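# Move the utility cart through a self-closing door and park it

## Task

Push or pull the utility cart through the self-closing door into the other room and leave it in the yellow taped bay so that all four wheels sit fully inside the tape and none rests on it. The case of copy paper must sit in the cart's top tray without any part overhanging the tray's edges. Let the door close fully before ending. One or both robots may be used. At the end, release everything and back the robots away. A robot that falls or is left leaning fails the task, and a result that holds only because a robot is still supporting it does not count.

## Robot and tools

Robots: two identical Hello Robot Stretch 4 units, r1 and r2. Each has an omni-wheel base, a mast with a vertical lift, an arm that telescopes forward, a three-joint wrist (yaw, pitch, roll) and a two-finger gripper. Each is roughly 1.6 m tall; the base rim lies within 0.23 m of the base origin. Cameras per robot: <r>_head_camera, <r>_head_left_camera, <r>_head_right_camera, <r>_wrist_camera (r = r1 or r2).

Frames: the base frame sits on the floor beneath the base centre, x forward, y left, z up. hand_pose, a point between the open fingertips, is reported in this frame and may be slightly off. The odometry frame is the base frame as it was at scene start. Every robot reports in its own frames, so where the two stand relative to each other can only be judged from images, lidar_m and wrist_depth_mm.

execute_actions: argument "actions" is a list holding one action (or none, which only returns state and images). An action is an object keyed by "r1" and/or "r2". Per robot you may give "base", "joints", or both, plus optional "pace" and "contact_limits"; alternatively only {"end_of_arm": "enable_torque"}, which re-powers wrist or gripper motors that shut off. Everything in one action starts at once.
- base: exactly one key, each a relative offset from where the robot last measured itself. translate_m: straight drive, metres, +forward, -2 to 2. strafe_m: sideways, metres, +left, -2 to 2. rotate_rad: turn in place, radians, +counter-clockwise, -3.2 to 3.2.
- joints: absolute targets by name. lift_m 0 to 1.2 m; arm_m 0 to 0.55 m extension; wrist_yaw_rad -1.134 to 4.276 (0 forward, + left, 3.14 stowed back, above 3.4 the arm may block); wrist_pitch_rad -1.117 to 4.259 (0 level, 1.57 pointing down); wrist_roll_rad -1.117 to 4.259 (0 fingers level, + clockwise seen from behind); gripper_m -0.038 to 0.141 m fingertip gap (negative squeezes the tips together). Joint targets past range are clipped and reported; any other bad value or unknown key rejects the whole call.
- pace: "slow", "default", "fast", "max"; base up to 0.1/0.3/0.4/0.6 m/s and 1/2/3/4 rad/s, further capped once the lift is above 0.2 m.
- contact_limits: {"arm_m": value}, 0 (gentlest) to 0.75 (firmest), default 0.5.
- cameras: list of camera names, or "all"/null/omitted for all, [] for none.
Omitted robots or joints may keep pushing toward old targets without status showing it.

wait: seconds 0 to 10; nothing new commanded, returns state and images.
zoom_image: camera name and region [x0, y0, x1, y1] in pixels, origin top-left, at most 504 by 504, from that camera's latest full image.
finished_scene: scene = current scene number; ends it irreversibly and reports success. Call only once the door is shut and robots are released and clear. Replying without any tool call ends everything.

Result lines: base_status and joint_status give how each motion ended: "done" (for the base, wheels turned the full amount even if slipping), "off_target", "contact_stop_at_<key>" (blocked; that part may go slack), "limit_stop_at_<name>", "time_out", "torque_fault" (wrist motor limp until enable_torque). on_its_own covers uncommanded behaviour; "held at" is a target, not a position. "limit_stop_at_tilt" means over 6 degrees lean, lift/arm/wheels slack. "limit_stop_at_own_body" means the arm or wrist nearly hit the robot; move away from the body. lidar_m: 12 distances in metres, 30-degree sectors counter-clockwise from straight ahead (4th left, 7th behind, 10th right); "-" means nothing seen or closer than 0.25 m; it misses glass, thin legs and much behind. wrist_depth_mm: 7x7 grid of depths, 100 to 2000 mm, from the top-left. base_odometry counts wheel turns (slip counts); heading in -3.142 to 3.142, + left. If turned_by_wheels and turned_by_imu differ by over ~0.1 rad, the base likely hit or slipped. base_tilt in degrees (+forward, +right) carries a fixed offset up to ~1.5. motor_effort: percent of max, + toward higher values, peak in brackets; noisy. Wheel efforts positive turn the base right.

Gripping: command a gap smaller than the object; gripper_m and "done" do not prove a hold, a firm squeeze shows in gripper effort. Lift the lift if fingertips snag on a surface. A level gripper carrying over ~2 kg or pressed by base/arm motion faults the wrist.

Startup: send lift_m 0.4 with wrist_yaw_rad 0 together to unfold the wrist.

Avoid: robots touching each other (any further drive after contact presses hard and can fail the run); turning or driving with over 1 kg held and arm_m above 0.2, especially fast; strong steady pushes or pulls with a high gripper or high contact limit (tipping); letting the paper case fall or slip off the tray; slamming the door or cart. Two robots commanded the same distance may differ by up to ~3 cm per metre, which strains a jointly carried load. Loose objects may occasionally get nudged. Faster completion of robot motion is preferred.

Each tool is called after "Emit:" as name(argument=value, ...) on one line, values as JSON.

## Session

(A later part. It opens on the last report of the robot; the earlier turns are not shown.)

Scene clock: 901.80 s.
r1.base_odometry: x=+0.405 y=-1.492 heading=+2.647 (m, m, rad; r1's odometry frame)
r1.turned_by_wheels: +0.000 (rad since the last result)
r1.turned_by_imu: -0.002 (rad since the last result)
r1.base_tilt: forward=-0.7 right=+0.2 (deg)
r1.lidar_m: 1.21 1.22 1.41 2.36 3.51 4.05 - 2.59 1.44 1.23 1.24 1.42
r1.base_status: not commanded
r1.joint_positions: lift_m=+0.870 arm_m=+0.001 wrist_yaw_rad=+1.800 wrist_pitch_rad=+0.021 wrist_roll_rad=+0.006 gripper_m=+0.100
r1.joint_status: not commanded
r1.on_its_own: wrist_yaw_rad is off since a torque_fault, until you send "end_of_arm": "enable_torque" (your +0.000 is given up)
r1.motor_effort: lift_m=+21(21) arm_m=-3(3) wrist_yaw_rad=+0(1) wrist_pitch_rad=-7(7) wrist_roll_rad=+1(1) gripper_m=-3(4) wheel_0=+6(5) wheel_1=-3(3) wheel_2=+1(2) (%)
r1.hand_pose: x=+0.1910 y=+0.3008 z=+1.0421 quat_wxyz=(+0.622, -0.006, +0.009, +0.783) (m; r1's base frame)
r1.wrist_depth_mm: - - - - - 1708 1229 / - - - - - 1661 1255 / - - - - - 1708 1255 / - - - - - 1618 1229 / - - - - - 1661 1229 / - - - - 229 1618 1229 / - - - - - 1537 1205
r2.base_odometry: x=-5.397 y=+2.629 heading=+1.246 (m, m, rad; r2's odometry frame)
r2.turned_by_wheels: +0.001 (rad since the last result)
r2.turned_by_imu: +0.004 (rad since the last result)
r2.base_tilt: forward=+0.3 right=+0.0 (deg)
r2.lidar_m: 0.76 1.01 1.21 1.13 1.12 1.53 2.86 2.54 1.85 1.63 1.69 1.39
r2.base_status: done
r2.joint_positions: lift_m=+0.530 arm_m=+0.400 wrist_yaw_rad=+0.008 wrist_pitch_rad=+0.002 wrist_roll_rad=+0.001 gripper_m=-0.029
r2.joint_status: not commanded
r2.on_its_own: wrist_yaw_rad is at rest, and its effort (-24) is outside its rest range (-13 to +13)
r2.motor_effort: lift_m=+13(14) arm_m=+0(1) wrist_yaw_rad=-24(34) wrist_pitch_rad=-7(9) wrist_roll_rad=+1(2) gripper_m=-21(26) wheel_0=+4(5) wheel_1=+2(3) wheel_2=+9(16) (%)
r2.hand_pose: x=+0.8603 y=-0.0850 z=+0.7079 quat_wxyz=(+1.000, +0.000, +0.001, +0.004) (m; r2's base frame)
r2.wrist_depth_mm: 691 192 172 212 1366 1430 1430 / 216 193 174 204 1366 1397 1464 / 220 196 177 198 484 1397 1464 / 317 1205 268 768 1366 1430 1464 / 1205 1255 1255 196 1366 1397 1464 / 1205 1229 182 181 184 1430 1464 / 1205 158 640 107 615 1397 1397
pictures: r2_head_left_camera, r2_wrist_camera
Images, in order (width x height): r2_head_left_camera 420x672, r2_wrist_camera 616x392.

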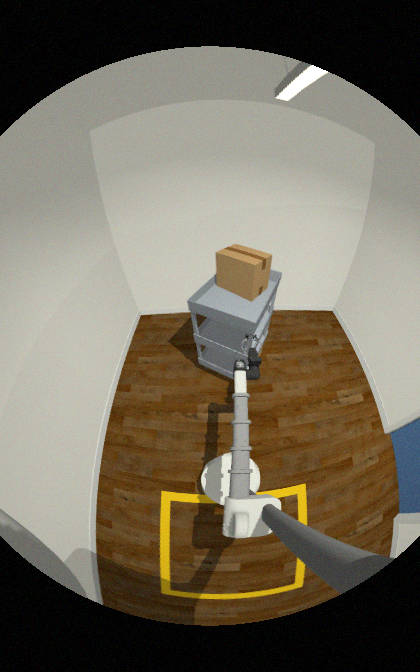

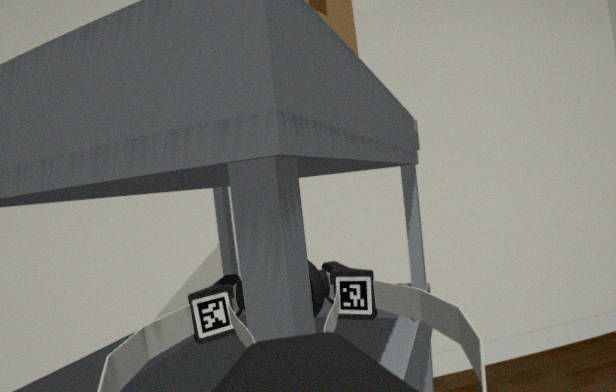

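Emit:
execute_actions(actions=[{"r2":{"base":{"translate_m":-0.6},"pace":"slow"}}], cameras=[])

Emit:
execute_actions(actions=[{"r2":{"base":{"strafe_m":0.3},"pace":"slow"}}], cameras=["r2_head_left_camera"])

Scene clock: 923.17 s.
r1.base_odometry: x=+0.405 y=-1.492 heading=+2.647 (m, m, rad; r1's odometry frame)
r1.turned_by_wheels: +0.000 (rad since the last result)
r1.turned_by_imu: -0.004 (rad since the last result)
r1.base_tilt: forward=-0.7 right=+0.2 (deg)
r1.lidar_m: 1.21 1.21 1.42 2.37 3.53 4.04 - 2.57 1.46 1.24 1.21 1.42
r1.base_status: not commanded
r1.joint_positions: lift_m=+0.870 arm_m=+0.001 wrist_yaw_rad=+1.800 wrist_pitch_rad=+0.021 wrist_roll_rad=+0.006 gripper_m=+0.100
r1.joint_status: not commanded
r1.on_its_own: wrist_yaw_rad is off since a torque_fault, until you send "end_of_arm": "enable_torque" (your +0.000 is given up)
r1.motor_effort: lift_m=+21(21) arm_m=-3(3) wrist_yaw_rad=-1(1) wrist_pitch_rad=-7(7) wrist_roll_rad=+1(1) gripper_m=-1(2) wheel_0=+5(5) wheel_1=-3(3) wheel_2=+2(2) (%)
r1.hand_pose: x=+0.1910 y=+0.3008 z=+1.0421 quat_wxyz=(+0.622, -0.006, +0.009, +0.783) (m; r1's base frame)
r1.wrist_depth_mm: - - - - - 1708 1255 / - - - - - 1661 1229 / - - - - - 1708 1255 / - - - - - 1661 1281 / - - - - - 1661 1255 / - - - - 229 1661 1229 / - - - - - 1576 1205
r2.base_odometry: x=-5.588 y=+2.060 heading=+1.247 (m, m, rad; r2's odometry frame)
r2.turned_by_wheels: +0.002 (rad since the last result)
r2.turned_by_imu: +0.009 (rad since the last result)
r2.base_tilt: forward=+0.2 right=+0.0 (deg)
r2.lidar_m: 0.78 0.93 1.14 1.07 1.15 1.52 2.22 2.34 1.79 1.70 1.80 2.29
r2.base_status: done
r2.joint_positions: lift_m=+0.530 arm_m=+0.400 wrist_yaw_rad=+0.014 wrist_pitch_rad=+0.002 wrist_roll_rad=+0.001 gripper_m=-0.029
r2.joint_status: not commanded
r2.on_its_own: wrist_yaw_rad is at rest, and its effort (-41) is outside its rest range (-13 to +13)
r2.motor_effort: lift_m=+14(14) arm_m=-1(1) wrist_yaw_rad=-41(41) wrist_pitch_rad=-8(9) wrist_roll_rad=+2(0) gripper_m=-23(24) wheel_0=+7(2) wheel_1=+3(2) wheel_2=+11(14) (%)
r2.hand_pose: x=+0.8607 y=-0.0835 z=+0.7079 quat_wxyz=(+1.000, +0.000, +0.001, +0.007) (m; r2's base frame)
r2.wrist_depth_mm: 190 180 169 452 1983 - 1863 / 191 181 171 249 1983 - 1921 / 194 182 173 236 1983 - 1983 / 317 732 219 1983 1983 - - / 1808 1863 842 1983 1983 - - / 1756 1863 180 189 183 1983 1863 / 1756 157 640 107 1464 1397 1397
pictures: none
No camera images: the call's "cameras" was empty. Leave "cameras" out to get every camera's image.

Scene clock: 927.33 s.
r1.base_odometry: x=+0.405 y=-1.492 heading=+2.647 (m, m, rad; r1's odometry frame)
r1.turned_by_wheels: +0.000 (rad since the last result)
r1.turned_by_imu: -0.002 (rad since the last result)
r1.base_tilt: forward=-0.6 right=+0.2 (deg)
r1.lidar_m: 1.21 1.23 1.42 2.38 3.54 4.05 - 2.56 1.44 1.23 1.23 1.42
r1.base_status: not commanded
r1.joint_positions: lift_m=+0.870 arm_m=+0.001 wrist_yaw_rad=+1.800 wrist_pitch_rad=+0.021 wrist_roll_rad=+0.006 gripper_m=+0.100
r1.joint_status: not commanded
r1.on_its_own: wrist_yaw_rad is off since a torque_fault, until you send "end_of_arm": "enable_torque" (your +0.000 is given up)
r1.motor_effort: lift_m=+21(21) arm_m=-3(3) wrist_yaw_rad=-1(1) wrist_pitch_rad=-7(7) wrist_roll_rad=+1(1) gripper_m=-1(1) wheel_0=+5(5) wheel_1=-3(3) wheel_2=+1(2) (%)
r1.hand_pose: x=+0.1910 y=+0.3008 z=+1.0421 quat_wxyz=(+0.622, -0.006, +0.009, +0.783) (m; r1's base frame)
r1.wrist_depth_mm: - - - - - 1708 1229 / - - - - - 1708 1255 / - - - - - 1708 1255 / - - - - - 1661 1255 / - - - - - 1661 1229 / - - - - 229 1618 1205 / - - - - - 1537 1182
r2.base_odometry: x=-5.872 y=+2.156 heading=+1.246 (m, m, rad; r2's odometry frame)
r2.turned_by_wheels: -0.001 (rad since the last result)
r2.turned_by_imu: -0.006 (rad since the last result)
r2.base_tilt: forward=+0.1 right=+0.1 (deg)
r2.lidar_m: 0.78 1.23 0.86 0.79 0.81 1.10 2.24 2.33 2.11 2.04 2.06 1.02
r2.base_status: done
r2.joint_positions: lift_m=+0.530 arm_m=+0.400 wrist_yaw_rad=-0.007 wrist_pitch_rad=+0.002 wrist_roll_rad=+0.000 gripper_m=-0.030
r2.joint_status: not commanded
r2.on_its_own: wrist_yaw_rad is at rest, and its effort (+20) is outside its rest range (-13 to +13)
r2.motor_effort: lift_m=+14(14) arm_m=-1(1) wrist_yaw_rad=+20(41) wrist_pitch_rad=-7(9) wrist_roll_rad=+3(2) gripper_m=-17(25) wheel_0=-5(10) wheel_1=-1(8) wheel_2=-4(8) (%)
r2.hand_pose: x=+0.8589 y=-0.0896 z=+0.7079 quat_wxyz=(+1.000, +0.000, +0.001, -0.004) (m; r2's base frame)
r2.wrist_depth_mm: 1708 204 165 168 260 - - / 265 207 167 165 252 - - / 271 211 171 163 263 621 - / 330 1756 1863 169 1983 - - / 1756 1808 1863 168 1983 - - / 1661 1808 182 167 185 691 1863 / 1661 517 634 107 609 521 1430
pictures: r2_head_left_camera
Images, in order (width x height): r2_head_left_camera 420x672.

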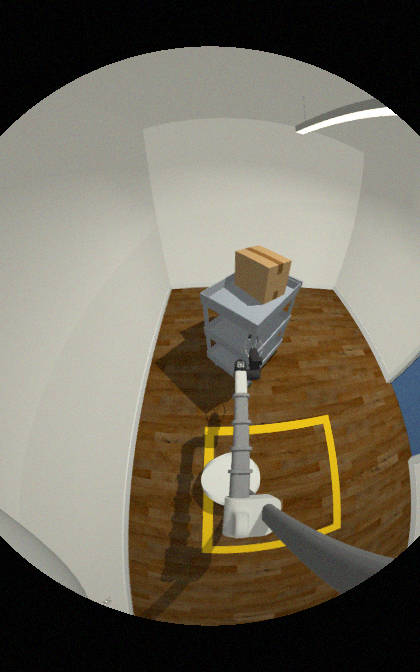

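Emit:
execute_actions(actions=[{"r2":{"base":{"translate_m":-0.5},"pace":"slow"}}], cameras=[])

Emit:
execute_actions(actions=[{"r2":{"base":{"strafe_m":0.3},"pace":"slow"}}], cameras=["r2_head_left_camera"])

Scene clock: 941.50 s.
r1.base_odometry: x=+0.405 y=-1.492 heading=+2.647 (m, m, rad; r1's odometry frame)
r1.turned_by_wheels: +0.000 (rad since the last result)
r1.turned_by_imu: -0.004 (rad since the last result)
r1.base_tilt: forward=-0.6 right=+0.2 (deg)
r1.lidar_m: 1.23 1.22 1.41 2.39 3.53 4.05 - 2.59 1.45 1.23 1.24 1.42
r1.base_status: not commanded
r1.joint_positions: lift_m=+0.870 arm_m=+0.001 wrist_yaw_rad=+1.800 wrist_pitch_rad=+0.021 wrist_roll_rad=+0.006 gripper_m=+0.100
r1.joint_status: not commanded
r1.on_its_own: wrist_yaw_rad is off since a torque_fault, until you send "end_of_arm": "enable_torque" (your +0.000 is given up)
r1.motor_effort: lift_m=+21(21) arm_m=-3(3) wrist_yaw_rad=-1(1) wrist_pitch_rad=-7(7) wrist_roll_rad=+1(2) gripper_m=-1(3) wheel_0=+5(5) wheel_1=-3(3) wheel_2=+2(2) (%)
r1.hand_pose: x=+0.1910 y=+0.3008 z=+1.0421 quat_wxyz=(+0.622, -0.006, +0.009, +0.783) (m; r1's base frame)
r1.wrist_depth_mm: - - - - - 1708 1229 / - - - - - 1756 1255 / - - - - - 1708 1255 / - - - - - 1661 1229 / - - - - - 1708 1255 / - - - - 229 1661 1229 / - - - - - 1499 1205
r2.base_odometry: x=-6.031 y=+1.682 heading=+1.248 (m, m, rad; r2's odometry frame)
r2.turned_by_wheels: +0.001 (rad since the last result)
r2.turned_by_imu: +0.007 (rad since the last result)
r2.base_tilt: forward=+0.2 right=+0.1 (deg)
r2.lidar_m: 0.77 1.03 0.83 0.75 0.79 1.02 1.73 1.81 2.14 2.00 2.14 1.24
r2.base_status: done
r2.joint_positions: lift_m=+0.530 arm_m=+0.400 wrist_yaw_rad=+0.011 wrist_pitch_rad=+0.002 wrist_roll_rad=+0.000 gripper_m=-0.029
r2.joint_status: not commanded
r2.on_its_own: wrist_yaw_rad is at rest, and its effort (-33) is outside its rest range (-13 to +13)
r2.motor_effort: lift_m=+14(14) arm_m=-1(1) wrist_yaw_rad=-33(37) wrist_pitch_rad=-8(7) wrist_roll_rad=+3(2) gripper_m=-21(20) wheel_0=+6(14) wheel_1=+2(6) wheel_2=+8(14) (%)
r2.hand_pose: x=+0.8605 y=-0.0843 z=+0.7079 quat_wxyz=(+1.000, +0.000, +0.001, +0.005) (m; r2's base frame)
r2.wrist_depth_mm: 1537 187 165 185 - - - / 217 190 167 179 382 - - / 220 192 170 175 373 - - / 319 - 544 183 - - - / 1618 - - 178 - - - / 1537 - 182 172 182 1921 1863 / 1397 338 654 107 591 1308 1397
pictures: none
No camera images: the call's "cameras" was empty. Leave "cameras" out to get every camera's image.

Scene clock: 945.67 s.
r1.base_odometry: x=+0.405 y=-1.492 heading=+2.647 (m, m, rad; r1's odometry frame)
r1.turned_by_wheels: +0.000 (rad since the last result)
r1.turned_by_imu: -0.002 (rad since the last result)
r1.base_tilt: forward=-0.7 right=+0.2 (deg)
r1.lidar_m: 1.21 1.21 1.42 2.41 3.52 4.04 - 2.59 1.42 1.22 1.21 1.42
r1.base_status: not commanded
r1.joint_positions: lift_m=+0.870 arm_m=+0.001 wrist_yaw_rad=+1.800 wrist_pitch_rad=+0.021 wrist_roll_rad=+0.006 gripper_m=+0.100
r1.joint_status: not commanded
r1.on_its_own: wrist_yaw_rad is off since a torque_fault, until you send "end_of_arm": "enable_torque" (your +0.000 is given up)
r1.motor_effort: lift_m=+21(21) arm_m=-3(3) wrist_yaw_rad=-1(1) wrist_pitch_rad=-6(7) wrist_roll_rad=+1(1) gripper_m=-3(0) wheel_0=+5(5) wheel_1=-3(3) wheel_2=+2(2) (%)
r1.hand_pose: x=+0.1910 y=+0.3008 z=+1.0421 quat_wxyz=(+0.622, -0.006, +0.009, +0.783) (m; r1's base frame)
r1.wrist_depth_mm: - - - - - 1708 1255 / - - - - - 1708 1229 / - - - - - 1708 1255 / - - - - - 1661 1255 / - - - - - 1708 1229 / - - - - 229 1661 1205 / - - - - - 1499 1205
r2.base_odometry: x=-6.315 y=+1.778 heading=+1.246 (m, m, rad; r2's odometry frame)
r2.turned_by_wheels: -0.001 (rad since the last result)
r2.turned_by_imu: -0.007 (rad since the last result)
r2.base_tilt: forward=+0.2 right=+0.2 (deg)
r2.lidar_m: 0.75 0.74 0.50 0.46 0.48 0.66 1.71 1.81 2.43 2.31 2.45 0.88
r2.base_status: done
r2.joint_positions: lift_m=+0.530 arm_m=+0.400 wrist_yaw_rad=-0.008 wrist_pitch_rad=+0.002 wrist_roll_rad=+0.000 gripper_m=-0.030
r2.joint_status: not commanded
r2.on_its_own: wrist_yaw_rad is at rest, and its effort (+20) is outside its rest range (-13 to +13)
r2.motor_effort: lift_m=+14(14) arm_m=-1(1) wrist_yaw_rad=+20(39) wrist_pitch_rad=-7(7) wrist_roll_rad=+2(3) gripper_m=-17(20) wheel_0=-6(15) wheel_1=-2(8) wheel_2=-6(10) (%)
r2.hand_pose: x=+0.8589 y=-0.0896 z=+0.7079 quat_wxyz=(+1.000, +0.000, +0.001, -0.004) (m; r2's base frame)
r2.wrist_depth_mm: 1281 1756 170 167 217 500 - / 1255 253 173 165 213 307 - / 473 263 179 167 223 342 559 / 1042 1618 - 171 - - - / 1078 1921 - 169 - - - / 1042 1808 182 168 184 676 621 / 1078 473 603 107 609 539 445
pictures: r2_head_left_camera
Images, in order (width x height): r2_head_left_camera 420x672.

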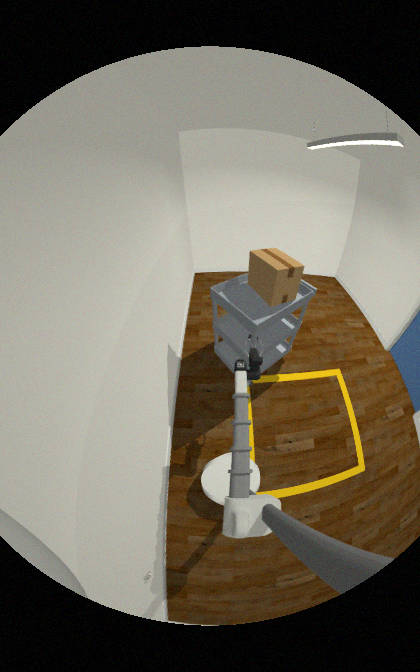

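Emit:
execute_actions(actions=[{"r2":{"base":{"translate_m":-0.55},"pace":"slow"}}], cameras=["r2_head_left_camera"])

Scene clock: 956.30 s.
r1.base_odometry: x=+0.405 y=-1.492 heading=+2.647 (m, m, rad; r1's odometry frame)
r1.turned_by_wheels: +0.000 (rad since the last result)
r1.turned_by_imu: -0.004 (rad since the last result)
r1.base_tilt: forward=-0.6 right=+0.2 (deg)
r1.lidar_m: 1.22 1.21 1.40 2.36 3.53 4.05 - 2.57 1.44 1.23 1.23 1.42
r1.base_status: not commanded
r1.joint_positions: lift_m=+0.870 arm_m=+0.001 wrist_yaw_rad=+1.800 wrist_pitch_rad=+0.021 wrist_roll_rad=+0.006 gripper_m=+0.100
r1.joint_status: not commanded
r1.on_its_own: wrist_yaw_rad is off since a torque_fault, until you send "end_of_arm": "enable_torque" (your +0.000 is given up)
r1.motor_effort: lift_m=+21(21) arm_m=-3(3) wrist_yaw_rad=-1(1) wrist_pitch_rad=-7(7) wrist_roll_rad=+1(2) gripper_m=-1(1) wheel_0=+5(5) wheel_1=-3(3) wheel_2=+2(1) (%)
r1.hand_pose: x=+0.1910 y=+0.3008 z=+1.0421 quat_wxyz=(+0.622, -0.006, +0.009, +0.783) (m; r1's base frame)
r1.wrist_depth_mm: - - - - - 1708 1229 / - - - - - 1708 1255 / - - - - - 1708 1229 / - - - - - 1708 1255 / - - - - - 1661 1229 / - - - - 229 1661 1229 / - - - - - 1537 1182
r2.base_odometry: x=-6.490 y=+1.257 heading=+1.247 (m, m, rad; r2's odometry frame)
r2.turned_by_wheels: +0.001 (rad since the last result)
r2.turned_by_imu: +0.005 (rad since the last result)
r2.base_tilt: forward=+0.3 right=+0.0 (deg)
r2.lidar_m: 0.77 0.68 0.47 0.42 0.47 0.65 1.18 1.24 1.70 2.32 2.41 1.16
r2.base_status: done
r2.joint_positions: lift_m=+0.530 arm_m=+0.400 wrist_yaw_rad=+0.009 wrist_pitch_rad=+0.002 wrist_roll_rad=+0.000 gripper_m=-0.029
r2.joint_status: not commanded
r2.on_its_own: wrist_yaw_rad is at rest, and its effort (-27) is outside its rest range (-13 to +13)
r2.motor_effort: lift_m=+14(14) arm_m=-1(1) wrist_yaw_rad=-27(30) wrist_pitch_rad=-7(8) wrist_roll_rad=+1(3) gripper_m=-21(22) wheel_0=+4(10) wheel_1=-1(12) wheel_2=+8(14) (%)
r2.hand_pose: x=+0.8604 y=-0.0848 z=+0.7079 quat_wxyz=(+1.000, +0.000, +0.001, +0.005) (m; r2's base frame)
r2.wrist_depth_mm: 1042 193 166 187 - - - / 230 195 168 182 336 - - / 234 199 171 178 355 - - / 319 1308 539 186 - - - / 1008 1618 - 181 - - - / 976 1537 181 175 183 1863 1863 / 917 334 654 107 603 1308 1430
pictures: r2_head_left_camera
Images, in order (width x height): r2_head_left_camera 420x672.

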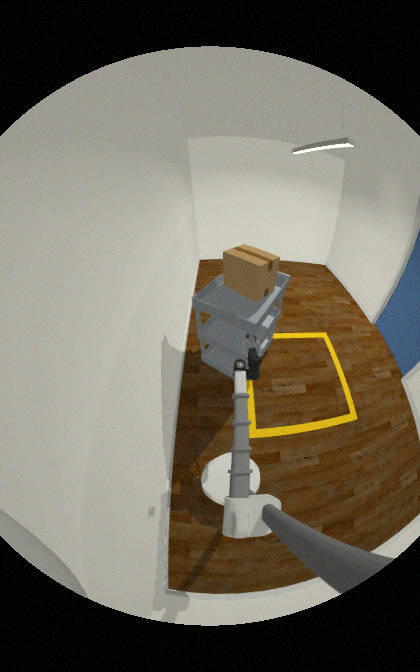

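Emit:
execute_actions(actions=[{"r2":{"base":{"translate_m":-0.25},"pace":"slow"}}], cameras=[])

Emit:
execute_actions(actions=[{"r2":{"joints":{"gripper_m":0.12}}}], cameras=[])

Emit:
execute_actions(actions=[{"r2":{"joints":{"arm_m":0.0}}}], cameras=[])

Emit:
execute_actions(actions=[{"r2":{"base":{"strafe_m":-1.35},"joints":{"lift_m":0.685,"wrist_roll_rad":1.57,"gripper_m":0.1}}}], cameras=["r2_head_left_camera"])

Scene clock: 971.00 s.
r1.base_odometry: x=+0.405 y=-1.492 heading=+2.647 (m, m, rad; r1's odometry frame)
r1.turned_by_wheels: +0.000 (rad since the last result)
r1.turned_by_imu: -0.003 (rad since the last result)
r1.base_tilt: forward=-0.7 right=+0.2 (deg)
r1.lidar_m: 1.21 1.21 1.43 2.40 3.53 4.06 - 2.56 1.45 1.23 1.22 1.41
r1.base_status: not commanded
r1.joint_positions: lift_m=+0.870 arm_m=+0.001 wrist_yaw_rad=+1.800 wrist_pitch_rad=+0.021 wrist_roll_rad=+0.006 gripper_m=+0.100
r1.joint_status: not commanded
r1.on_its_own: wrist_yaw_rad is off since a torque_fault, until you send "end_of_arm": "enable_torque" (your +0.000 is given up)
r1.motor_effort: lift_m=+21(21) arm_m=-3(3) wrist_yaw_rad=-1(1) wrist_pitch_rad=-7(7) wrist_roll_rad=+1(1) gripper_m=-2(3) wheel_0=+5(5) wheel_1=-3(3) wheel_2=+2(2) (%)
r1.hand_pose: x=+0.1910 y=+0.3008 z=+1.0421 quat_wxyz=(+0.622, -0.006, +0.009, +0.783) (m; r1's base frame)
r1.wrist_depth_mm: - - - - - 1708 1255 / - - - - - 1708 1255 / - - - - - 1708 1255 / - - - - - 1661 1255 / - - - - - 1661 1255 / - - - - 229 1661 1229 / - - - - - 1537 1205
r2.base_odometry: x=-6.569 y=+1.020 heading=+1.249 (m, m, rad; r2's odometry frame)
r2.turned_by_wheels: +0.001 (rad since the last result)
r2.turned_by_imu: +0.003 (rad since the last result)
r2.base_tilt: forward=+0.3 right=+0.2 (deg)
r2.lidar_m: 0.78 0.66 0.44 0.44 0.46 0.60 0.94 0.98 1.36 2.34 2.43 3.23
r2.base_status: done
r2.joint_positions: lift_m=+0.530 arm_m=+0.400 wrist_yaw_rad=+0.012 wrist_pitch_rad=+0.002 wrist_roll_rad=+0.000 gripper_m=-0.029
r2.joint_status: not commanded
r2.on_its_own: wrist_yaw_rad is at rest, and its effort (-34) is outside its rest range (-13 to +13)
r2.motor_effort: lift_m=+14(14) arm_m=-1(1) wrist_yaw_rad=-34(35) wrist_pitch_rad=-8(8) wrist_roll_rad=+1(2) gripper_m=-21(21) wheel_0=+4(6) wheel_1=+2(6) wheel_2=+10(13) (%)
r2.hand_pose: x=+0.8606 y=-0.0841 z=+0.7079 quat_wxyz=(+1.000, +0.000, +0.001, +0.006) (m; r2's base frame)
r2.wrist_depth_mm: 193 177 162 198 - - - / 195 179 164 190 - - - / 197 180 167 182 661 - - / 317 1255 466 741 - - - / 976 1576 - 184 - - - / 931 1336 179 177 182 - 1863 / 854 554 654 107 647 1366 1430
pictures: none
No camera images: the call's "cameras" was empty. Leave "cameras" out to get every camera's image.

Scene clock: 973.27 s.
r1.base_odometry: x=+0.405 y=-1.492 heading=+2.647 (m, m, rad; r1's odometry frame)
r1.turned_by_wheels: +0.000 (rad since the last result)
r1.turned_by_imu: -0.001 (rad since the last result)
r1.base_tilt: forward=-0.7 right=+0.3 (deg)
r1.lidar_m: 1.21 1.20 1.40 2.40 3.53 4.05 - 2.59 1.46 1.23 1.23 1.42
r1.base_status: not commanded
r1.joint_positions: lift_m=+0.870 arm_m=+0.001 wrist_yaw_rad=+1.800 wrist_pitch_rad=+0.021 wrist_roll_rad=+0.006 gripper_m=+0.100
r1.joint_status: not commanded
r1.on_its_own: wrist_yaw_rad is off since a torque_fault, until you send "end_of_arm": "enable_torque" (your +0.000 is given up)
r1.motor_effort: lift_m=+21(21) arm_m=-3(3) wrist_yaw_rad=-1(1) wrist_pitch_rad=-7(7) wrist_roll_rad=+1(1) gripper_m=-1(2) wheel_0=+5(5) wheel_1=-3(3) wheel_2=+2(2) (%)
r1.hand_pose: x=+0.1910 y=+0.3008 z=+1.0421 quat_wxyz=(+0.622, -0.006, +0.009, +0.783) (m; r1's base frame)
r1.wrist_depth_mm: - - - - - 1708 1255 / - - - - - 1756 1255 / - - - - - 1708 1255 / - - - - - 1708 1255 / - - - - - 1661 1229 / - - - - 229 1661 1205 / - - - - - 1537 1182
r2.base_odometry: x=-6.569 y=+1.019 heading=+1.248 (m, m, rad; r2's odometry frame)
r2.turned_by_wheels: -0.001 (rad since the last result)
r2.turned_by_imu: -0.002 (rad since the last result)
r2.base_tilt: forward=+0.3 right=+0.1 (deg)
r2.lidar_m: 0.75 0.69 0.47 0.43 0.45 0.62 0.93 0.97 1.38 2.34 2.40 3.25
r2.base_status: not commanded
r2.joint_positions: lift_m=+0.530 arm_m=+0.400 wrist_yaw_rad=+0.000 wrist_pitch_rad=+0.002 wrist_roll_rad=+0.000 gripper_m=+0.120
r2.joint_status: all done
r2.motor_effort: lift_m=+14(14) arm_m=-1(1) wrist_yaw_rad=-2(35) wrist_pitch_rad=-7(7) wrist_roll_rad=+2(2) gripper_m=-2(23) wheel_0=+1(5) wheel_1=+1(4) wheel_2=+2(10) (%)
r2.hand_pose: x=+0.8596 y=-0.0873 z=+0.7080 quat_wxyz=(+1.000, +0.000, +0.001, +0.000) (m; r2's base frame)
r2.wrist_depth_mm: 189 175 161 231 - - - / 191 177 163 220 - - - / 193 178 166 213 - - - / 325 1281 173 - - - - / 1025 1618 854 - - - - / 991 212 180 182 723 1921 1808 / 854 597 647 107 1366 1430 1397
pictures: none
No camera images: the call's "cameras" was empty. Leave "cameras" out to get every camera's image.

Scene clock: 975.53 s.
r1.base_odometry: x=+0.405 y=-1.492 heading=+2.647 (m, m, rad; r1's odometry frame)
r1.turned_by_wheels: +0.000 (rad since the last result)
r1.turned_by_imu: -0.001 (rad since the last result)
r1.base_tilt: forward=-0.6 right=+0.2 (deg)
r1.lidar_m: 1.22 1.21 1.40 2.37 3.55 4.08 - 2.58 1.48 1.22 1.22 1.39
r1.base_status: not commanded
r1.joint_positions: lift_m=+0.870 arm_m=+0.001 wrist_yaw_rad=+1.800 wrist_pitch_rad=+0.021 wrist_roll_rad=+0.006 gripper_m=+0.100
r1.joint_status: not commanded
r1.on_its_own: wrist_yaw_rad is off since a torque_fault, until you send "end_of_arm": "enable_torque" (your +0.000 is given up)
r1.motor_effort: lift_m=+21(21) arm_m=-3(3) wrist_yaw_rad=-1(1) wrist_pitch_rad=-7(7) wrist_roll_rad=+1(2) gripper_m=-2(3) wheel_0=+5(5) wheel_1=-3(3) wheel_2=+1(2) (%)
r1.hand_pose: x=+0.1910 y=+0.3008 z=+1.0421 quat_wxyz=(+0.622, -0.006, +0.009, +0.783) (m; r1's base frame)
r1.wrist_depth_mm: - - - - - 1661 1229 / - - - - - 1661 1229 / - - - - - 1708 1255 / - - - - - 1708 1255 / - - - - - 1661 1255 / - - - - 229 1618 1229 / - - - - - 1537 1205
r2.base_odometry: x=-6.569 y=+1.019 heading=+1.248 (m, m, rad; r2's odometry frame)
r2.turned_by_wheels: +0.000 (rad since the last result)
r2.turned_by_imu: -0.001 (rad since the last result)
r2.base_tilt: forward=+0.1 right=+0.1 (deg)
r2.lidar_m: 0.78 0.69 0.46 0.43 0.46 0.65 0.94 0.99 1.34 2.34 2.43 3.22
r2.base_status: not commanded
r2.joint_positions: lift_m=+0.530 arm_m=+0.001 wrist_yaw_rad=+0.000 wrist_pitch_rad=+0.002 wrist_roll_rad=+0.000 gripper_m=+0.120
r2.joint_status: all done
r2.motor_effort: lift_m=+14(14) arm_m=-4(5) wrist_yaw_rad=-2(3) wrist_pitch_rad=-7(7) wrist_roll_rad=+2(1) gripper_m=+0(0) wheel_0=+1(1) wheel_1=+1(2) wheel_2=+2(2) (%)
r2.hand_pose: x=+0.4608 y=-0.0874 z=+0.7079 quat_wxyz=(+1.000, +0.000, +0.001, +0.000) (m; r2's base frame)
r2.wrist_depth_mm: 1098 1921 - - - - - / 1098 1708 891 - - - - / 991 976 585 854 - - - / 891 661 1255 - - - - / 917 1618 - 1205 - - - / 854 211 960 661 1921 1921 1863 / 866 647 609 107 1576 1430 1397
pictures: none
No camera images: the call's "cameras" was empty. Leave "cameras" out to get every camera's image.

Scene clock: 981.37 s.
r1.base_odometry: x=+0.405 y=-1.492 heading=+2.647 (m, m, rad; r1's odometry frame)
r1.turned_by_wheels: +0.000 (rad since the last result)
r1.turned_by_imu: -0.002 (rad since the last result)
r1.base_tilt: forward=-0.7 right=+0.3 (deg)
r1.lidar_m: 1.21 1.21 1.38 2.39 3.54 4.05 - 2.57 1.44 1.25 1.21 1.40
r1.base_status: not commanded
r1.joint_positions: lift_m=+0.870 arm_m=+0.001 wrist_yaw_rad=+1.800 wrist_pitch_rad=+0.021 wrist_roll_rad=+0.006 gripper_m=+0.100
r1.joint_status: not commanded
r1.on_its_own: wrist_yaw_rad is off since a torque_fault, until you send "end_of_arm": "enable_torque" (your +0.000 is given up)
r1.motor_effort: lift_m=+21(21) arm_m=-3(3) wrist_yaw_rad=-1(1) wrist_pitch_rad=-7(7) wrist_roll_rad=+0(1) gripper_m=-3(2) wheel_0=+5(5) wheel_1=-3(4) wheel_2=+1(2) (%)
r1.hand_pose: x=+0.1910 y=+0.3008 z=+1.0421 quat_wxyz=(+0.622, -0.006, +0.009, +0.783) (m; r1's base frame)
r1.wrist_depth_mm: - - - - - 1708 1229 / - - - - - 1708 1255 / - - - - - 1708 1255 / - - - - - 1708 1255 / - - - - - 1708 1205 / - - - - 229 1708 1205 / - - - - - 1499 1205
r2.base_odometry: x=-5.289 y=+0.591 heading=+1.248 (m, m, rad; r2's odometry frame)
r2.turned_by_wheels: +0.000 (rad since the last result)
r2.turned_by_imu: -0.005 (rad since the last result)
r2.base_tilt: forward=+0.1 right=+0.2 (deg)
r2.lidar_m: 3.38 1.58 1.48 1.79 1.35 0.96 0.90 0.91 1.04 0.98 1.01 1.34
r2.base_status: done
r2.joint_positions: lift_m=+0.685 arm_m=+0.001 wrist_yaw_rad=+0.000 wrist_pitch_rad=+0.002 wrist_roll_rad=+1.569 gripper_m=+0.100
r2.joint_status: all done
r2.motor_effort: lift_m=+22(26) arm_m=-4(5) wrist_yaw_rad=-1(2) wrist_pitch_rad=-6(7) wrist_roll_rad=+3(10) gripper_m=-1(1) wheel_0=-1(6) wheel_1=+1(10) wheel_2=+1(0) (%)
r2.hand_pose: x=+0.4608 y=-0.0874 z=+0.8622 quat_wxyz=(+0.708, +0.707, +0.001, -0.001) (m; r2's base frame)
r2.wrist_depth_mm: 1661 1756 1808 1863 1921 1430 1098 / - - - - - 1499 1078 / - - - - - 1537 1078 / - - - - - 1537 1118 / - - - - - 1618 1160 / - - - - - 1576 1160 / - - - 107 - 1618 1255
pictures: r2_head_left_camera
Images, in order (width x height): r2_head_left_camera 420x672.

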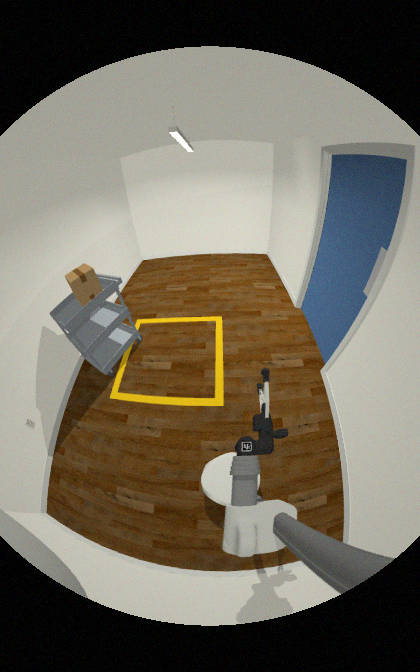

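Emit:
execute_actions(actions=[{"r2":{"base":{"translate_m":1.75}}}], cameras=[])

Emit:
execute_actions(actions=[{"r2":{"base":{"rotate_rad":2.0}}}], cameras=["r2_head_left_camera","r2_head_camera"])

Scene clock: 994.10 s.
r1.base_odometry: x=+0.405 y=-1.492 heading=+2.647 (m, m, rad; r1's odometry frame)
r1.turned_by_wheels: +0.000 (rad since the last result)
r1.turned_by_imu: -0.004 (rad since the last result)
r1.base_tilt: forward=-0.6 right=+0.2 (deg)
r1.lidar_m: 1.21 1.22 1.40 2.39 3.52 4.04 - 2.56 1.45 1.21 1.23 1.41
r1.base_status: not commanded
r1.joint_positions: lift_m=+0.870 arm_m=+0.001 wrist_yaw_rad=+1.800 wrist_pitch_rad=+0.021 wrist_roll_rad=+0.006 gripper_m=+0.100
r1.joint_status: not commanded
r1.on_its_own: wrist_yaw_rad is off since a torque_fault, until you send "end_of_arm": "enable_torque" (your +0.000 is given up)
r1.motor_effort: lift_m=+21(21) arm_m=-3(3) wrist_yaw_rad=-1(1) wrist_pitch_rad=-7(7) wrist_roll_rad=+1(1) gripper_m=+0(1) wheel_0=+5(5) wheel_1=-3(3) wheel_2=+1(2) (%)
r1.hand_pose: x=+0.1910 y=+0.3008 z=+1.0421 quat_wxyz=(+0.622, -0.006, +0.009, +0.783) (m; r1's base frame)
r1.wrist_depth_mm: - - - - - 1708 1229 / - - - - - 1661 1255 / - - - - - 1708 1229 / - - - - - 1661 1255 / - - - - - 1661 1255 / - - - - 230 1661 1229 / - - - - - 1537 1205
r2.base_odometry: x=-4.734 y=+2.250 heading=+1.248 (m, m, rad; r2's odometry frame)
r2.turned_by_wheels: +0.000 (rad since the last result)
r2.turned_by_imu: -0.010 (rad since the last result)
r2.base_tilt: forward=+0.2 right=+0.1 (deg)
r2.lidar_m: 2.04 2.10 2.00 1.20 1.08 2.55 2.66 1.42 1.02 0.95 0.92 1.23
r2.base_status: done
r2.joint_positions: lift_m=+0.685 arm_m=+0.001 wrist_yaw_rad=+0.000 wrist_pitch_rad=+0.002 wrist_roll_rad=+1.569 gripper_m=+0.100
r2.joint_status: not commanded
r2.motor_effort: lift_m=+22(22) arm_m=-4(4) wrist_yaw_rad=-2(1) wrist_pitch_rad=-7(7) wrist_roll_rad=+2(3) gripper_m=-1(2) wheel_0=+0(4) wheel_1=-1(6) wheel_2=+0(8) (%)
r2.hand_pose: x=+0.4607 y=-0.0874 z=+0.8622 quat_wxyz=(+0.708, +0.707, +0.001, -0.001) (m; r2's base frame)
r2.wrist_depth_mm: 1430 1499 1618 1708 1808 1430 1098 / 1808 1808 1863 1863 1983 1464 1078 / 1808 1808 1863 1863 1921 1499 1098 / 1808 1863 1863 1921 1921 1537 1138 / 1756 1808 1863 1863 1921 1618 1160 / 1808 1756 1863 1863 1921 1576 1160 / 1756 1808 1808 107 1921 1576 1255
pictures: none
No camera images: the call's "cameras" was empty. Leave "cameras" out to get every camera's image.

Scene clock: 996.37 s.
r1.base_odometry: x=+0.405 y=-1.492 heading=+2.647 (m, m, rad; r1's odometry frame)
r1.turned_by_wheels: +0.000 (rad since the last result)
r1.turned_by_imu: -0.001 (rad since the last result)
r1.base_tilt: forward=-0.7 right=+0.2 (deg)
r1.lidar_m: 1.21 1.21 1.41 2.37 3.52 4.05 - 2.56 1.47 1.23 1.23 1.41
r1.base_status: not commanded
r1.joint_positions: lift_m=+0.870 arm_m=+0.001 wrist_yaw_rad=+1.800 wrist_pitch_rad=+0.021 wrist_roll_rad=+0.006 gripper_m=+0.100
r1.joint_status: not commanded
r1.on_its_own: wrist_yaw_rad is off since a torque_fault, until you send "end_of_arm": "enable_torque" (your +0.000 is given up)
r1.motor_effort: lift_m=+21(21) arm_m=-3(3) wrist_yaw_rad=-1(1) wrist_pitch_rad=-7(7) wrist_roll_rad=+1(1) gripper_m=-2(2) wheel_0=+5(5) wheel_1=-3(3) wheel_2=+1(1) (%)
r1.hand_pose: x=+0.1910 y=+0.3008 z=+1.0421 quat_wxyz=(+0.622, -0.006, +0.009, +0.783) (m; r1's base frame)
r1.wrist_depth_mm: - - - - - 1708 1255 / - - - - - 1708 1255 / - - - - - 1708 1229 / - - - - - 1708 1255 / - - - - - 1708 1229 / - - - - 229 1618 1229 / - - - - - 1499 1182
r2.base_odometry: x=-4.734 y=+2.250 heading=-3.035 (m, m, rad; r2's odometry frame)
r2.turned_by_wheels: +2.000 (rad since the last result)
r2.turned_by_imu: +2.000 (rad since the last result)
r2.base_tilt: forward=+0.2 right=+0.1 (deg)
r2.lidar_m: 1.07 2.38 2.66 1.50 1.04 0.95 0.92 1.16 2.08 2.12 2.02 1.35
r2.base_status: done
r2.joint_positions: lift_m=+0.685 arm_m=+0.001 wrist_yaw_rad=+0.000 wrist_pitch_rad=+0.002 wrist_roll_rad=+1.569 gripper_m=+0.100
r2.joint_status: not commanded
r2.motor_effort: lift_m=+23(22) arm_m=-4(5) wrist_yaw_rad=-2(2) wrist_pitch_rad=-8(7) wrist_roll_rad=+3(4) gripper_m=-2(2) wheel_0=+0(6) wheel_1=+1(6) wheel_2=+2(6) (%)
r2.hand_pose: x=+0.4608 y=-0.0874 z=+0.8622 quat_wxyz=(+0.708, +0.707, +0.001, -0.001) (m; r2's base frame)
r2.wrist_depth_mm: 1397 1464 1464 1576 1576 1397 1078 / 1464 1499 1576 1576 1661 1308 1078 / 1576 1618 1618 1708 1397 1281 1098 / 1661 1708 1098 976 1008 1229 1025 / 1808 1863 1182 1182 1255 1430 1160 / 1921 1863 1921 1983 1397 1464 1182 / - - - 107 - 1576 1229
pictures: r2_head_camera, r2_head_left_camera
Images, in order (width x height): r2_head_camera 420x560, r2_head_left_camera 420x672.

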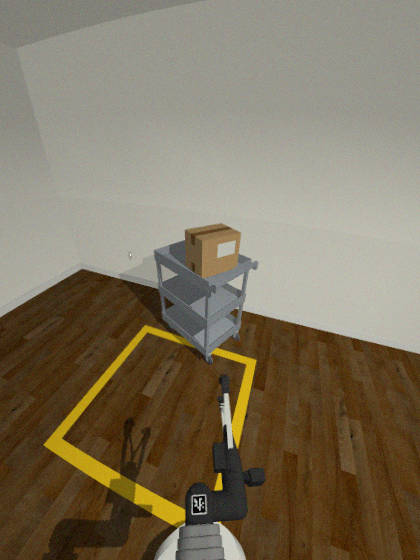

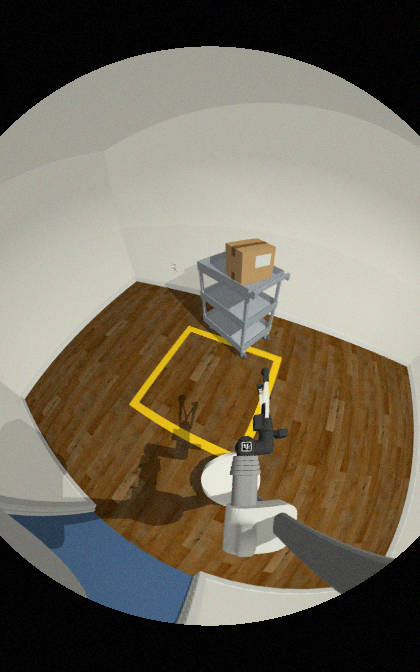

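Emit:
execute_actions(actions=[{"r2":{"base":{"strafe_m":-0.63}}}], cameras=[])

Emit:
execute_actions(actions=[{"r2":{"base":{"translate_m":0.42}}}], cameras=[])

Emit:
execute_actions(actions=[{"r2":{"base":{"rotate_rad":0.7}}}], cameras=["r2_wrist_camera","r2_head_camera"])

Scene clock: 1015.43 s.
r1.base_odometry: x=+0.405 y=-1.492 heading=+2.647 (m, m, rad; r1's odometry frame)
r1.turned_by_wheels: +0.000 (rad since the last result)
r1.turned_by_imu: -0.002 (rad since the last result)
r1.base_tilt: forward=-0.6 right=+0.2 (deg)
r1.lidar_m: 1.22 1.23 1.41 2.38 3.54 4.08 - 2.57 1.43 1.24 1.22 1.42
r1.base_status: not commanded
r1.joint_positions: lift_m=+0.870 arm_m=+0.001 wrist_yaw_rad=+1.800 wrist_pitch_rad=+0.021 wrist_roll_rad=+0.006 gripper_m=+0.100
r1.joint_status: not commanded
r1.on_its_own: wrist_yaw_rad is off since a torque_fault, until you send "end_of_arm": "enable_torque" (your +0.000 is given up)
r1.motor_effort: lift_m=+21(21) arm_m=-3(3) wrist_yaw_rad=-1(1) wrist_pitch_rad=-7(7) wrist_roll_rad=+1(2) gripper_m=-1(1) wheel_0=+5(5) wheel_1=-3(3) wheel_2=+2(2) (%)
r1.hand_pose: x=+0.1910 y=+0.3008 z=+1.0421 quat_wxyz=(+0.622, -0.006, +0.009, +0.783) (m; r1's base frame)
r1.wrist_depth_mm: - - - - - 1708 1255 / - - - - - 1708 1255 / - - - - - 1708 1255 / - - - - - 1661 1229 / - - - - - 1661 1229 / - - - - 229 1661 1205 / - - - - - 1499 1205
r2.base_odometry: x=-4.801 y=+2.877 heading=-3.035 (m, m, rad; r2's odometry frame)
r2.turned_by_wheels: +0.000 (rad since the last result)
r2.turned_by_imu: -0.003 (rad since the last result)
r2.base_tilt: forward=+0.2 right=+0.1 (deg)
r2.lidar_m: 1.29 1.18 3.26 1.90 1.34 1.16 1.19 1.48 1.45 1.49 1.74 1.62
r2.base_status: done
r2.joint_positions: lift_m=+0.685 arm_m=+0.001 wrist_yaw_rad=+0.000 wrist_pitch_rad=+0.002 wrist_roll_rad=+1.569 gripper_m=+0.100
r2.joint_status: not commanded
r2.motor_effort: lift_m=+22(22) arm_m=-5(4) wrist_yaw_rad=-1(1) wrist_pitch_rad=-7(7) wrist_roll_rad=+3(3) gripper_m=-1(0) wheel_0=-1(8) wheel_1=+1(9) wheel_2=+1(0) (%)
r2.hand_pose: x=+0.4608 y=-0.0874 z=+0.8622 quat_wxyz=(+0.708, +0.707, +0.001, -0.001) (m; r2's base frame)
r2.wrist_depth_mm: 1182 1205 1255 1281 1336 1336 1078 / 1255 1281 1336 1366 1397 1397 1060 / 1336 1366 1430 1464 1499 1499 1098 / 1397 1464 1499 1576 1618 1576 1138 / 1537 1576 1576 1661 1661 1618 1138 / 1618 1576 1661 1708 1182 1255 1182 / 1756 1708 1808 107 1430 1308 1160
pictures: none
No camera images: the call's "cameras" was empty. Leave "cameras" out to get every camera's image.

Scene clock: 1018.33 s.
r1.base_odometry: x=+0.405 y=-1.492 heading=+2.647 (m, m, rad; r1's odometry frame)
r1.turned_by_wheels: +0.000 (rad since the last result)
r1.turned_by_imu: -0.001 (rad since the last result)
r1.base_tilt: forward=-0.7 right=+0.2 (deg)
r1.lidar_m: 1.21 1.22 1.41 2.39 3.53 4.04 - 2.59 1.46 1.21 1.23 1.43
r1.base_status: not commanded
r1.joint_positions: lift_m=+0.870 arm_m=+0.001 wrist_yaw_rad=+1.800 wrist_pitch_rad=+0.021 wrist_roll_rad=+0.006 gripper_m=+0.100
r1.joint_status: not commanded
r1.on_its_own: wrist_yaw_rad is off since a torque_fault, until you send "end_of_arm": "enable_torque" (your +0.000 is given up)
r1.motor_effort: lift_m=+21(21) arm_m=-3(3) wrist_yaw_rad=-1(1) wrist_pitch_rad=-7(7) wrist_roll_rad=+1(2) gripper_m=-2(3) wheel_0=+5(5) wheel_1=-3(3) wheel_2=+2(2) (%)
r1.hand_pose: x=+0.1910 y=+0.3008 z=+1.0421 quat_wxyz=(+0.622, -0.006, +0.009, +0.783) (m; r1's base frame)
r1.wrist_depth_mm: - - - - - 1708 1255 / - - - - - 1708 1229 / - - - - - 1708 1255 / - - - - - 1661 1255 / - - - - - 1708 1229 / - - - - 229 1708 1205 / - - - - - 1537 1205
r2.base_odometry: x=-5.218 y=+2.832 heading=-3.035 (m, m, rad; r2's odometry frame)
r2.turned_by_wheels: +0.000 (rad since the last result)
r2.turned_by_imu: -0.002 (rad since the last result)
r2.base_tilt: forward=+0.3 right=+0.1 (deg)
r2.lidar_m: 0.92 0.82 3.06 2.55 1.74 1.53 1.55 1.81 1.63 1.67 1.33 1.21
r2.base_status: done
r2.joint_positions: lift_m=+0.685 arm_m=+0.001 wrist_yaw_rad=+0.000 wrist_pitch_rad=+0.002 wrist_roll_rad=+1.569 gripper_m=+0.100
r2.joint_status: not commanded
r2.motor_effort: lift_m=+22(22) arm_m=-4(4) wrist_yaw_rad=-1(3) wrist_pitch_rad=-8(8) wrist_roll_rad=+3(5) gripper_m=-3(1) wheel_0=+0(7) wheel_1=+0(0) wheel_2=+0(7) (%)
r2.hand_pose: x=+0.4608 y=-0.0874 z=+0.8622 quat_wxyz=(+0.708, +0.707, +0.001, -0.001) (m; r2's base frame)
r2.wrist_depth_mm: 842 878 904 931 946 976 991 / 891 904 946 976 991 1025 1025 / 946 960 1008 1025 1042 1098 1078 / 1008 1025 1060 1078 1138 1182 1118 / 1078 1118 1138 1182 1205 1255 1160 / 1160 1138 1182 1255 1281 1366 1160 / 1229 1255 1308 107 1366 820 976
pictures: none
No camera images: the call's "cameras" was empty. Leave "cameras" out to get every camera's image.

Scene clock: 1019.80 s.
r1.base_odometry: x=+0.405 y=-1.492 heading=+2.647 (m, m, rad; r1's odometry frame)
r1.turned_by_wheels: +0.000 (rad since the last result)
r1.turned_by_imu: -0.001 (rad since the last result)
r1.base_tilt: forward=-0.6 right=+0.2 (deg)
r1.lidar_m: 1.23 1.20 1.39 2.38 3.53 4.04 - 2.60 1.42 1.22 1.22 1.41
r1.base_status: not commanded
r1.joint_positions: lift_m=+0.870 arm_m=+0.001 wrist_yaw_rad=+1.800 wrist_pitch_rad=+0.021 wrist_roll_rad=+0.006 gripper_m=+0.100
r1.joint_status: not commanded
r1.on_its_own: wrist_yaw_rad is off since a torque_fault, until you send "end_of_arm": "enable_torque" (your +0.000 is given up)
r1.motor_effort: lift_m=+21(21) arm_m=-3(3) wrist_yaw_rad=+0(1) wrist_pitch_rad=-7(6) wrist_roll_rad=+1(1) gripper_m=-2(2) wheel_0=+5(5) wheel_1=-3(3) wheel_2=+1(2) (%)
r1.hand_pose: x=+0.1910 y=+0.3008 z=+1.0421 quat_wxyz=(+0.622, -0.006, +0.009, +0.783) (m; r1's base frame)
r1.wrist_depth_mm: - - - - - 1708 1255 / - - - - - 1661 1281 / - - - - - 1756 1255 / - - - - - 1708 1255 / - - - - - 1661 1205 / - - - - 229 1618 1229 / - - - - - 1499 1182
r2.base_odometry: x=-5.218 y=+2.832 heading=-2.336 (m, m, rad; r2's odometry frame)
r2.turned_by_wheels: +0.700 (rad since the last result)
r2.turned_by_imu: +0.700 (rad since the last result)
r2.base_tilt: forward=+0.3 right=+0.1 (deg)
r2.lidar_m: 0.80 3.06 2.06 1.66 1.52 1.64 1.67 1.65 1.68 1.26 1.20 0.87
r2.base_status: done
r2.joint_positions: lift_m=+0.685 arm_m=+0.001 wrist_yaw_rad=+0.000 wrist_pitch_rad=+0.002 wrist_roll_rad=+1.569 gripper_m=+0.100
r2.joint_status: not commanded
r2.motor_effort: lift_m=+22(22) arm_m=-4(5) wrist_yaw_rad=-2(2) wrist_pitch_rad=-8(6) wrist_roll_rad=+3(2) gripper_m=-3(1) wheel_0=-1(8) wheel_1=-1(6) wheel_2=+0(6) (%)
r2.hand_pose: x=+0.4608 y=-0.0874 z=+0.8622 quat_wxyz=(+0.708, +0.707, +0.001, -0.001) (m; r2's base frame)
r2.wrist_depth_mm: 1118 1182 1205 691 891 820 866 / 1308 1308 741 683 1118 1042 891 / 1576 1661 759 683 1182 715 904 / 1983 - 778 676 1255 715 931 / - - - - 691 1537 1160 / - - - - - 1576 1160 / - - - 107 - 1576 1255
pictures: r2_head_camera, r2_wrist_camera
Images, in order (width x height): r2_head_camera 420x560, r2_wrist_camera 616x392.

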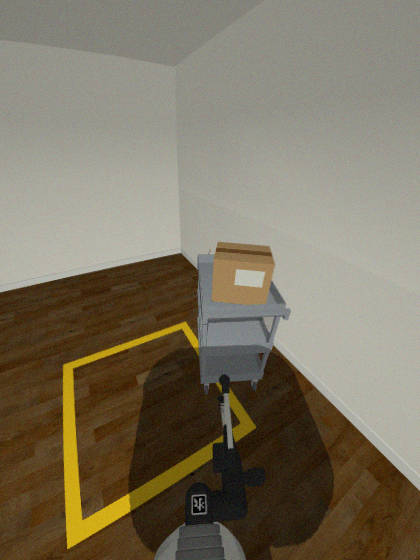

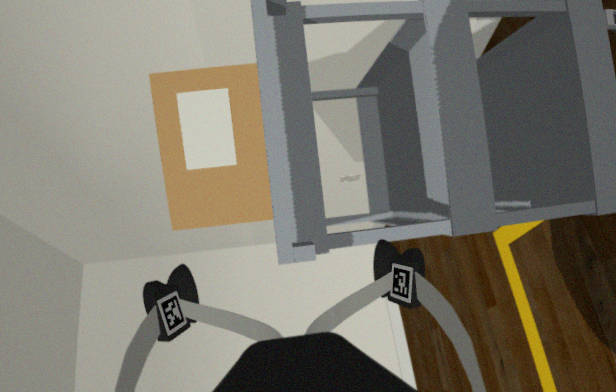

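Emit:
execute_actions(actions=[{"r2":{"base":{"strafe_m":-0.08},"joints":{"arm_m":0.2}}}], cameras=["r2_wrist_camera","r2_head_camera"])

Scene clock: 1029.47 s.
r1.base_odometry: x=+0.405 y=-1.492 heading=+2.647 (m, m, rad; r1's odometry frame)
r1.turned_by_wheels: +0.000 (rad since the last result)
r1.turned_by_imu: -0.002 (rad since the last result)
r1.base_tilt: forward=-0.7 right=+0.3 (deg)
r1.lidar_m: 1.20 1.22 1.40 2.36 3.53 4.06 - 2.56 1.44 1.23 1.21 1.41
r1.base_status: not commanded
r1.joint_positions: lift_m=+0.870 arm_m=+0.001 wrist_yaw_rad=+1.800 wrist_pitch_rad=+0.021 wrist_roll_rad=+0.006 gripper_m=+0.100
r1.joint_status: not commanded
r1.on_its_own: wrist_yaw_rad is off since a torque_fault, until you send "end_of_arm": "enable_torque" (your +0.000 is given up)
r1.motor_effort: lift_m=+21(21) arm_m=-3(3) wrist_yaw_rad=-1(1) wrist_pitch_rad=-6(7) wrist_roll_rad=+1(1) gripper_m=-2(5) wheel_0=+5(5) wheel_1=-4(3) wheel_2=+2(2) (%)
r1.hand_pose: x=+0.1910 y=+0.3008 z=+1.0421 quat_wxyz=(+0.622, -0.006, +0.009, +0.783) (m; r1's base frame)
r1.wrist_depth_mm: - - - - - 1708 1229 / - - - - - 1708 1255 / - - - - - 1661 1255 / - - - - - 1661 1229 / - - - - - 1661 1229 / - - - - 229 1618 1229 / - - - - - 1499 1205
r2.base_odometry: x=-5.276 y=+2.888 heading=-2.335 (m, m, rad; r2's odometry frame)
r2.turned_by_wheels: +0.000 (rad since the last result)
r2.turned_by_imu: -0.001 (rad since the last result)
r2.base_tilt: forward=+0.1 right=+0.2 (deg)
r2.lidar_m: 0.81 3.11 2.17 1.72 1.59 1.69 1.66 1.60 1.54 1.17 1.15 0.85
r2.base_status: done
r2.joint_positions: lift_m=+0.685 arm_m=+0.199 wrist_yaw_rad=+0.000 wrist_pitch_rad=+0.002 wrist_roll_rad=+1.570 gripper_m=+0.100
r2.joint_status: all done
r2.motor_effort: lift_m=+22(22) arm_m=+5(6) wrist_yaw_rad=-2(0) wrist_pitch_rad=-7(7) wrist_roll_rad=+4(3) gripper_m=-4(2) wheel_0=-1(10) wheel_1=+1(13) wheel_2=+1(0) (%)
r2.hand_pose: x=+0.6586 y=-0.0874 z=+0.8623 quat_wxyz=(+0.708, +0.707, +0.001, -0.001) (m; r2's base frame)
r2.wrist_depth_mm: 946 991 1025 484 1118 609 798 / 1098 1078 544 484 1078 654 809 / 1336 544 554 477 1138 683 512 / 1708 559 569 477 1138 699 508 / - - 585 477 1042 723 508 / - - 597 452 488 512 1060 / - - - 107 - 1576 1255
pictures: r2_head_camera, r2_wrist_camera
Images, in order (width x height): r2_head_camera 420x560, r2_wrist_camera 616x392.

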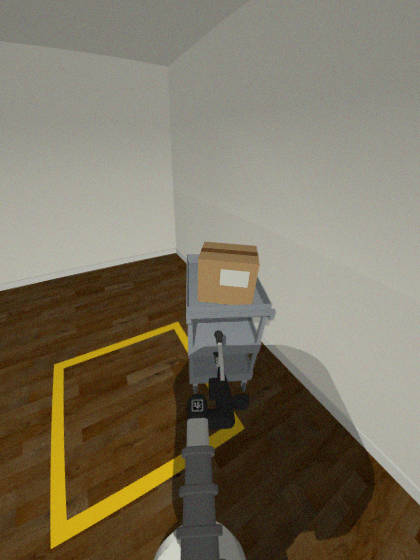

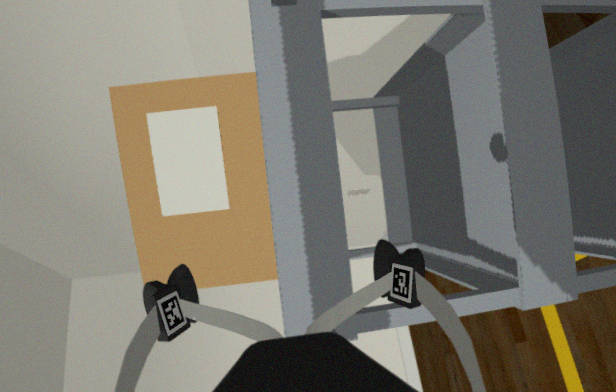

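Emit:
execute_actions(actions=[{"r2":{"base":{"strafe_m":-0.02},"joints":{"arm_m":0.43}}}], cameras=["r2_wrist_camera","r2_head_camera"])

Scene clock: 1035.40 s.
r1.base_odometry: x=+0.405 y=-1.492 heading=+2.647 (m, m, rad; r1's odometry frame)
r1.turned_by_wheels: +0.000 (rad since the last result)
r1.turned_by_imu: -0.002 (rad since the last result)
r1.base_tilt: forward=-0.7 right=+0.3 (deg)
r1.lidar_m: 1.21 1.22 1.40 2.36 3.54 4.06 - 2.58 1.44 1.23 1.23 1.42
r1.base_status: not commanded
r1.joint_positions: lift_m=+0.870 arm_m=+0.001 wrist_yaw_rad=+1.800 wrist_pitch_rad=+0.021 wrist_roll_rad=+0.006 gripper_m=+0.100
r1.joint_status: not commanded
r1.on_its_own: wrist_yaw_rad is off since a torque_fault, until you send "end_of_arm": "enable_torque" (your +0.000 is given up)
r1.motor_effort: lift_m=+21(21) arm_m=-3(3) wrist_yaw_rad=-1(1) wrist_pitch_rad=-6(7) wrist_roll_rad=+1(1) gripper_m=-2(1) wheel_0=+5(5) wheel_1=-3(3) wheel_2=+2(2) (%)
r1.hand_pose: x=+0.1910 y=+0.3008 z=+1.0421 quat_wxyz=(+0.622, -0.006, +0.009, +0.783) (m; r1's base frame)
r1.wrist_depth_mm: - - - - - 1708 1229 / - - - - - 1708 1281 / - - - - - 1708 1281 / - - - - - 1708 1229 / - - - - - 1661 1255 / - - - - 229 1661 1229 / - - - - - 1537 1205
r2.base_odometry: x=-5.291 y=+2.902 heading=-2.335 (m, m, rad; r2's odometry frame)
r2.turned_by_wheels: +0.000 (rad since the last result)
r2.turned_by_imu: -0.001 (rad since the last result)
r2.base_tilt: forward=+0.2 right=+0.2 (deg)
r2.lidar_m: 0.79 3.14 2.19 1.78 1.62 1.77 1.64 1.60 1.57 1.20 1.13 0.87
r2.base_status: done
r2.joint_positions: lift_m=+0.685 arm_m=+0.429 wrist_yaw_rad=-0.002 wrist_pitch_rad=+0.003 wrist_roll_rad=+1.570 gripper_m=+0.100
r2.joint_status: all done
r2.motor_effort: lift_m=+22(22) arm_m=+6(9) wrist_yaw_rad=+4(6) wrist_pitch_rad=-12(10) wrist_roll_rad=+3(4) gripper_m=-2(1) wheel_0=+2(9) wheel_1=+2(7) wheel_2=-2(3) (%)
r2.hand_pose: x=+0.8881 y=-0.0879 z=+0.8619 quat_wxyz=(+0.707, +0.707, +0.001, -0.002) (m; r2's base frame)
r2.wrist_depth_mm: 300 306 310 251 931 591 480 / 304 310 319 250 809 654 484 / 310 320 327 188 255 676 500 / 322 327 338 188 253 707 517 / 332 336 347 187 251 723 530 / - 343 351 186 250 676 512 / - 353 368 107 253 1576 1255
pictures: r2_head_camera, r2_wrist_camera
Images, in order (width x height): r2_head_camera 420x560, r2_wrist_camera 616x392.

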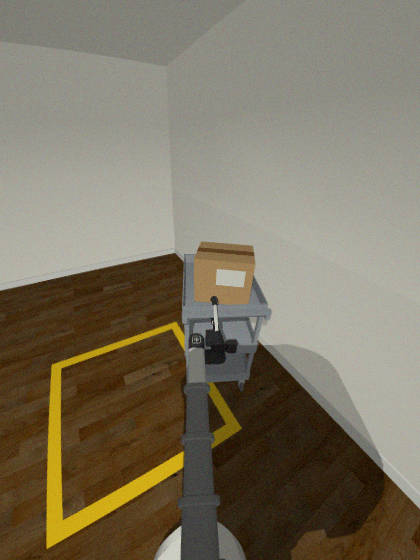

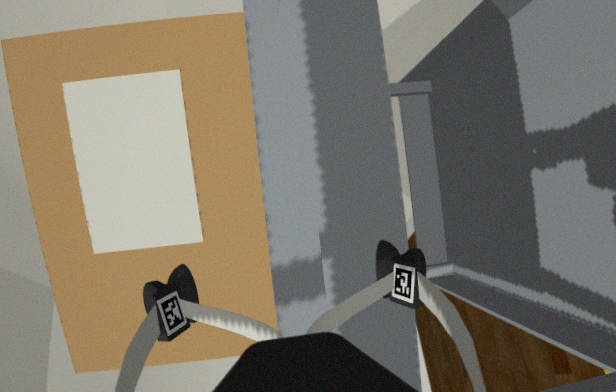

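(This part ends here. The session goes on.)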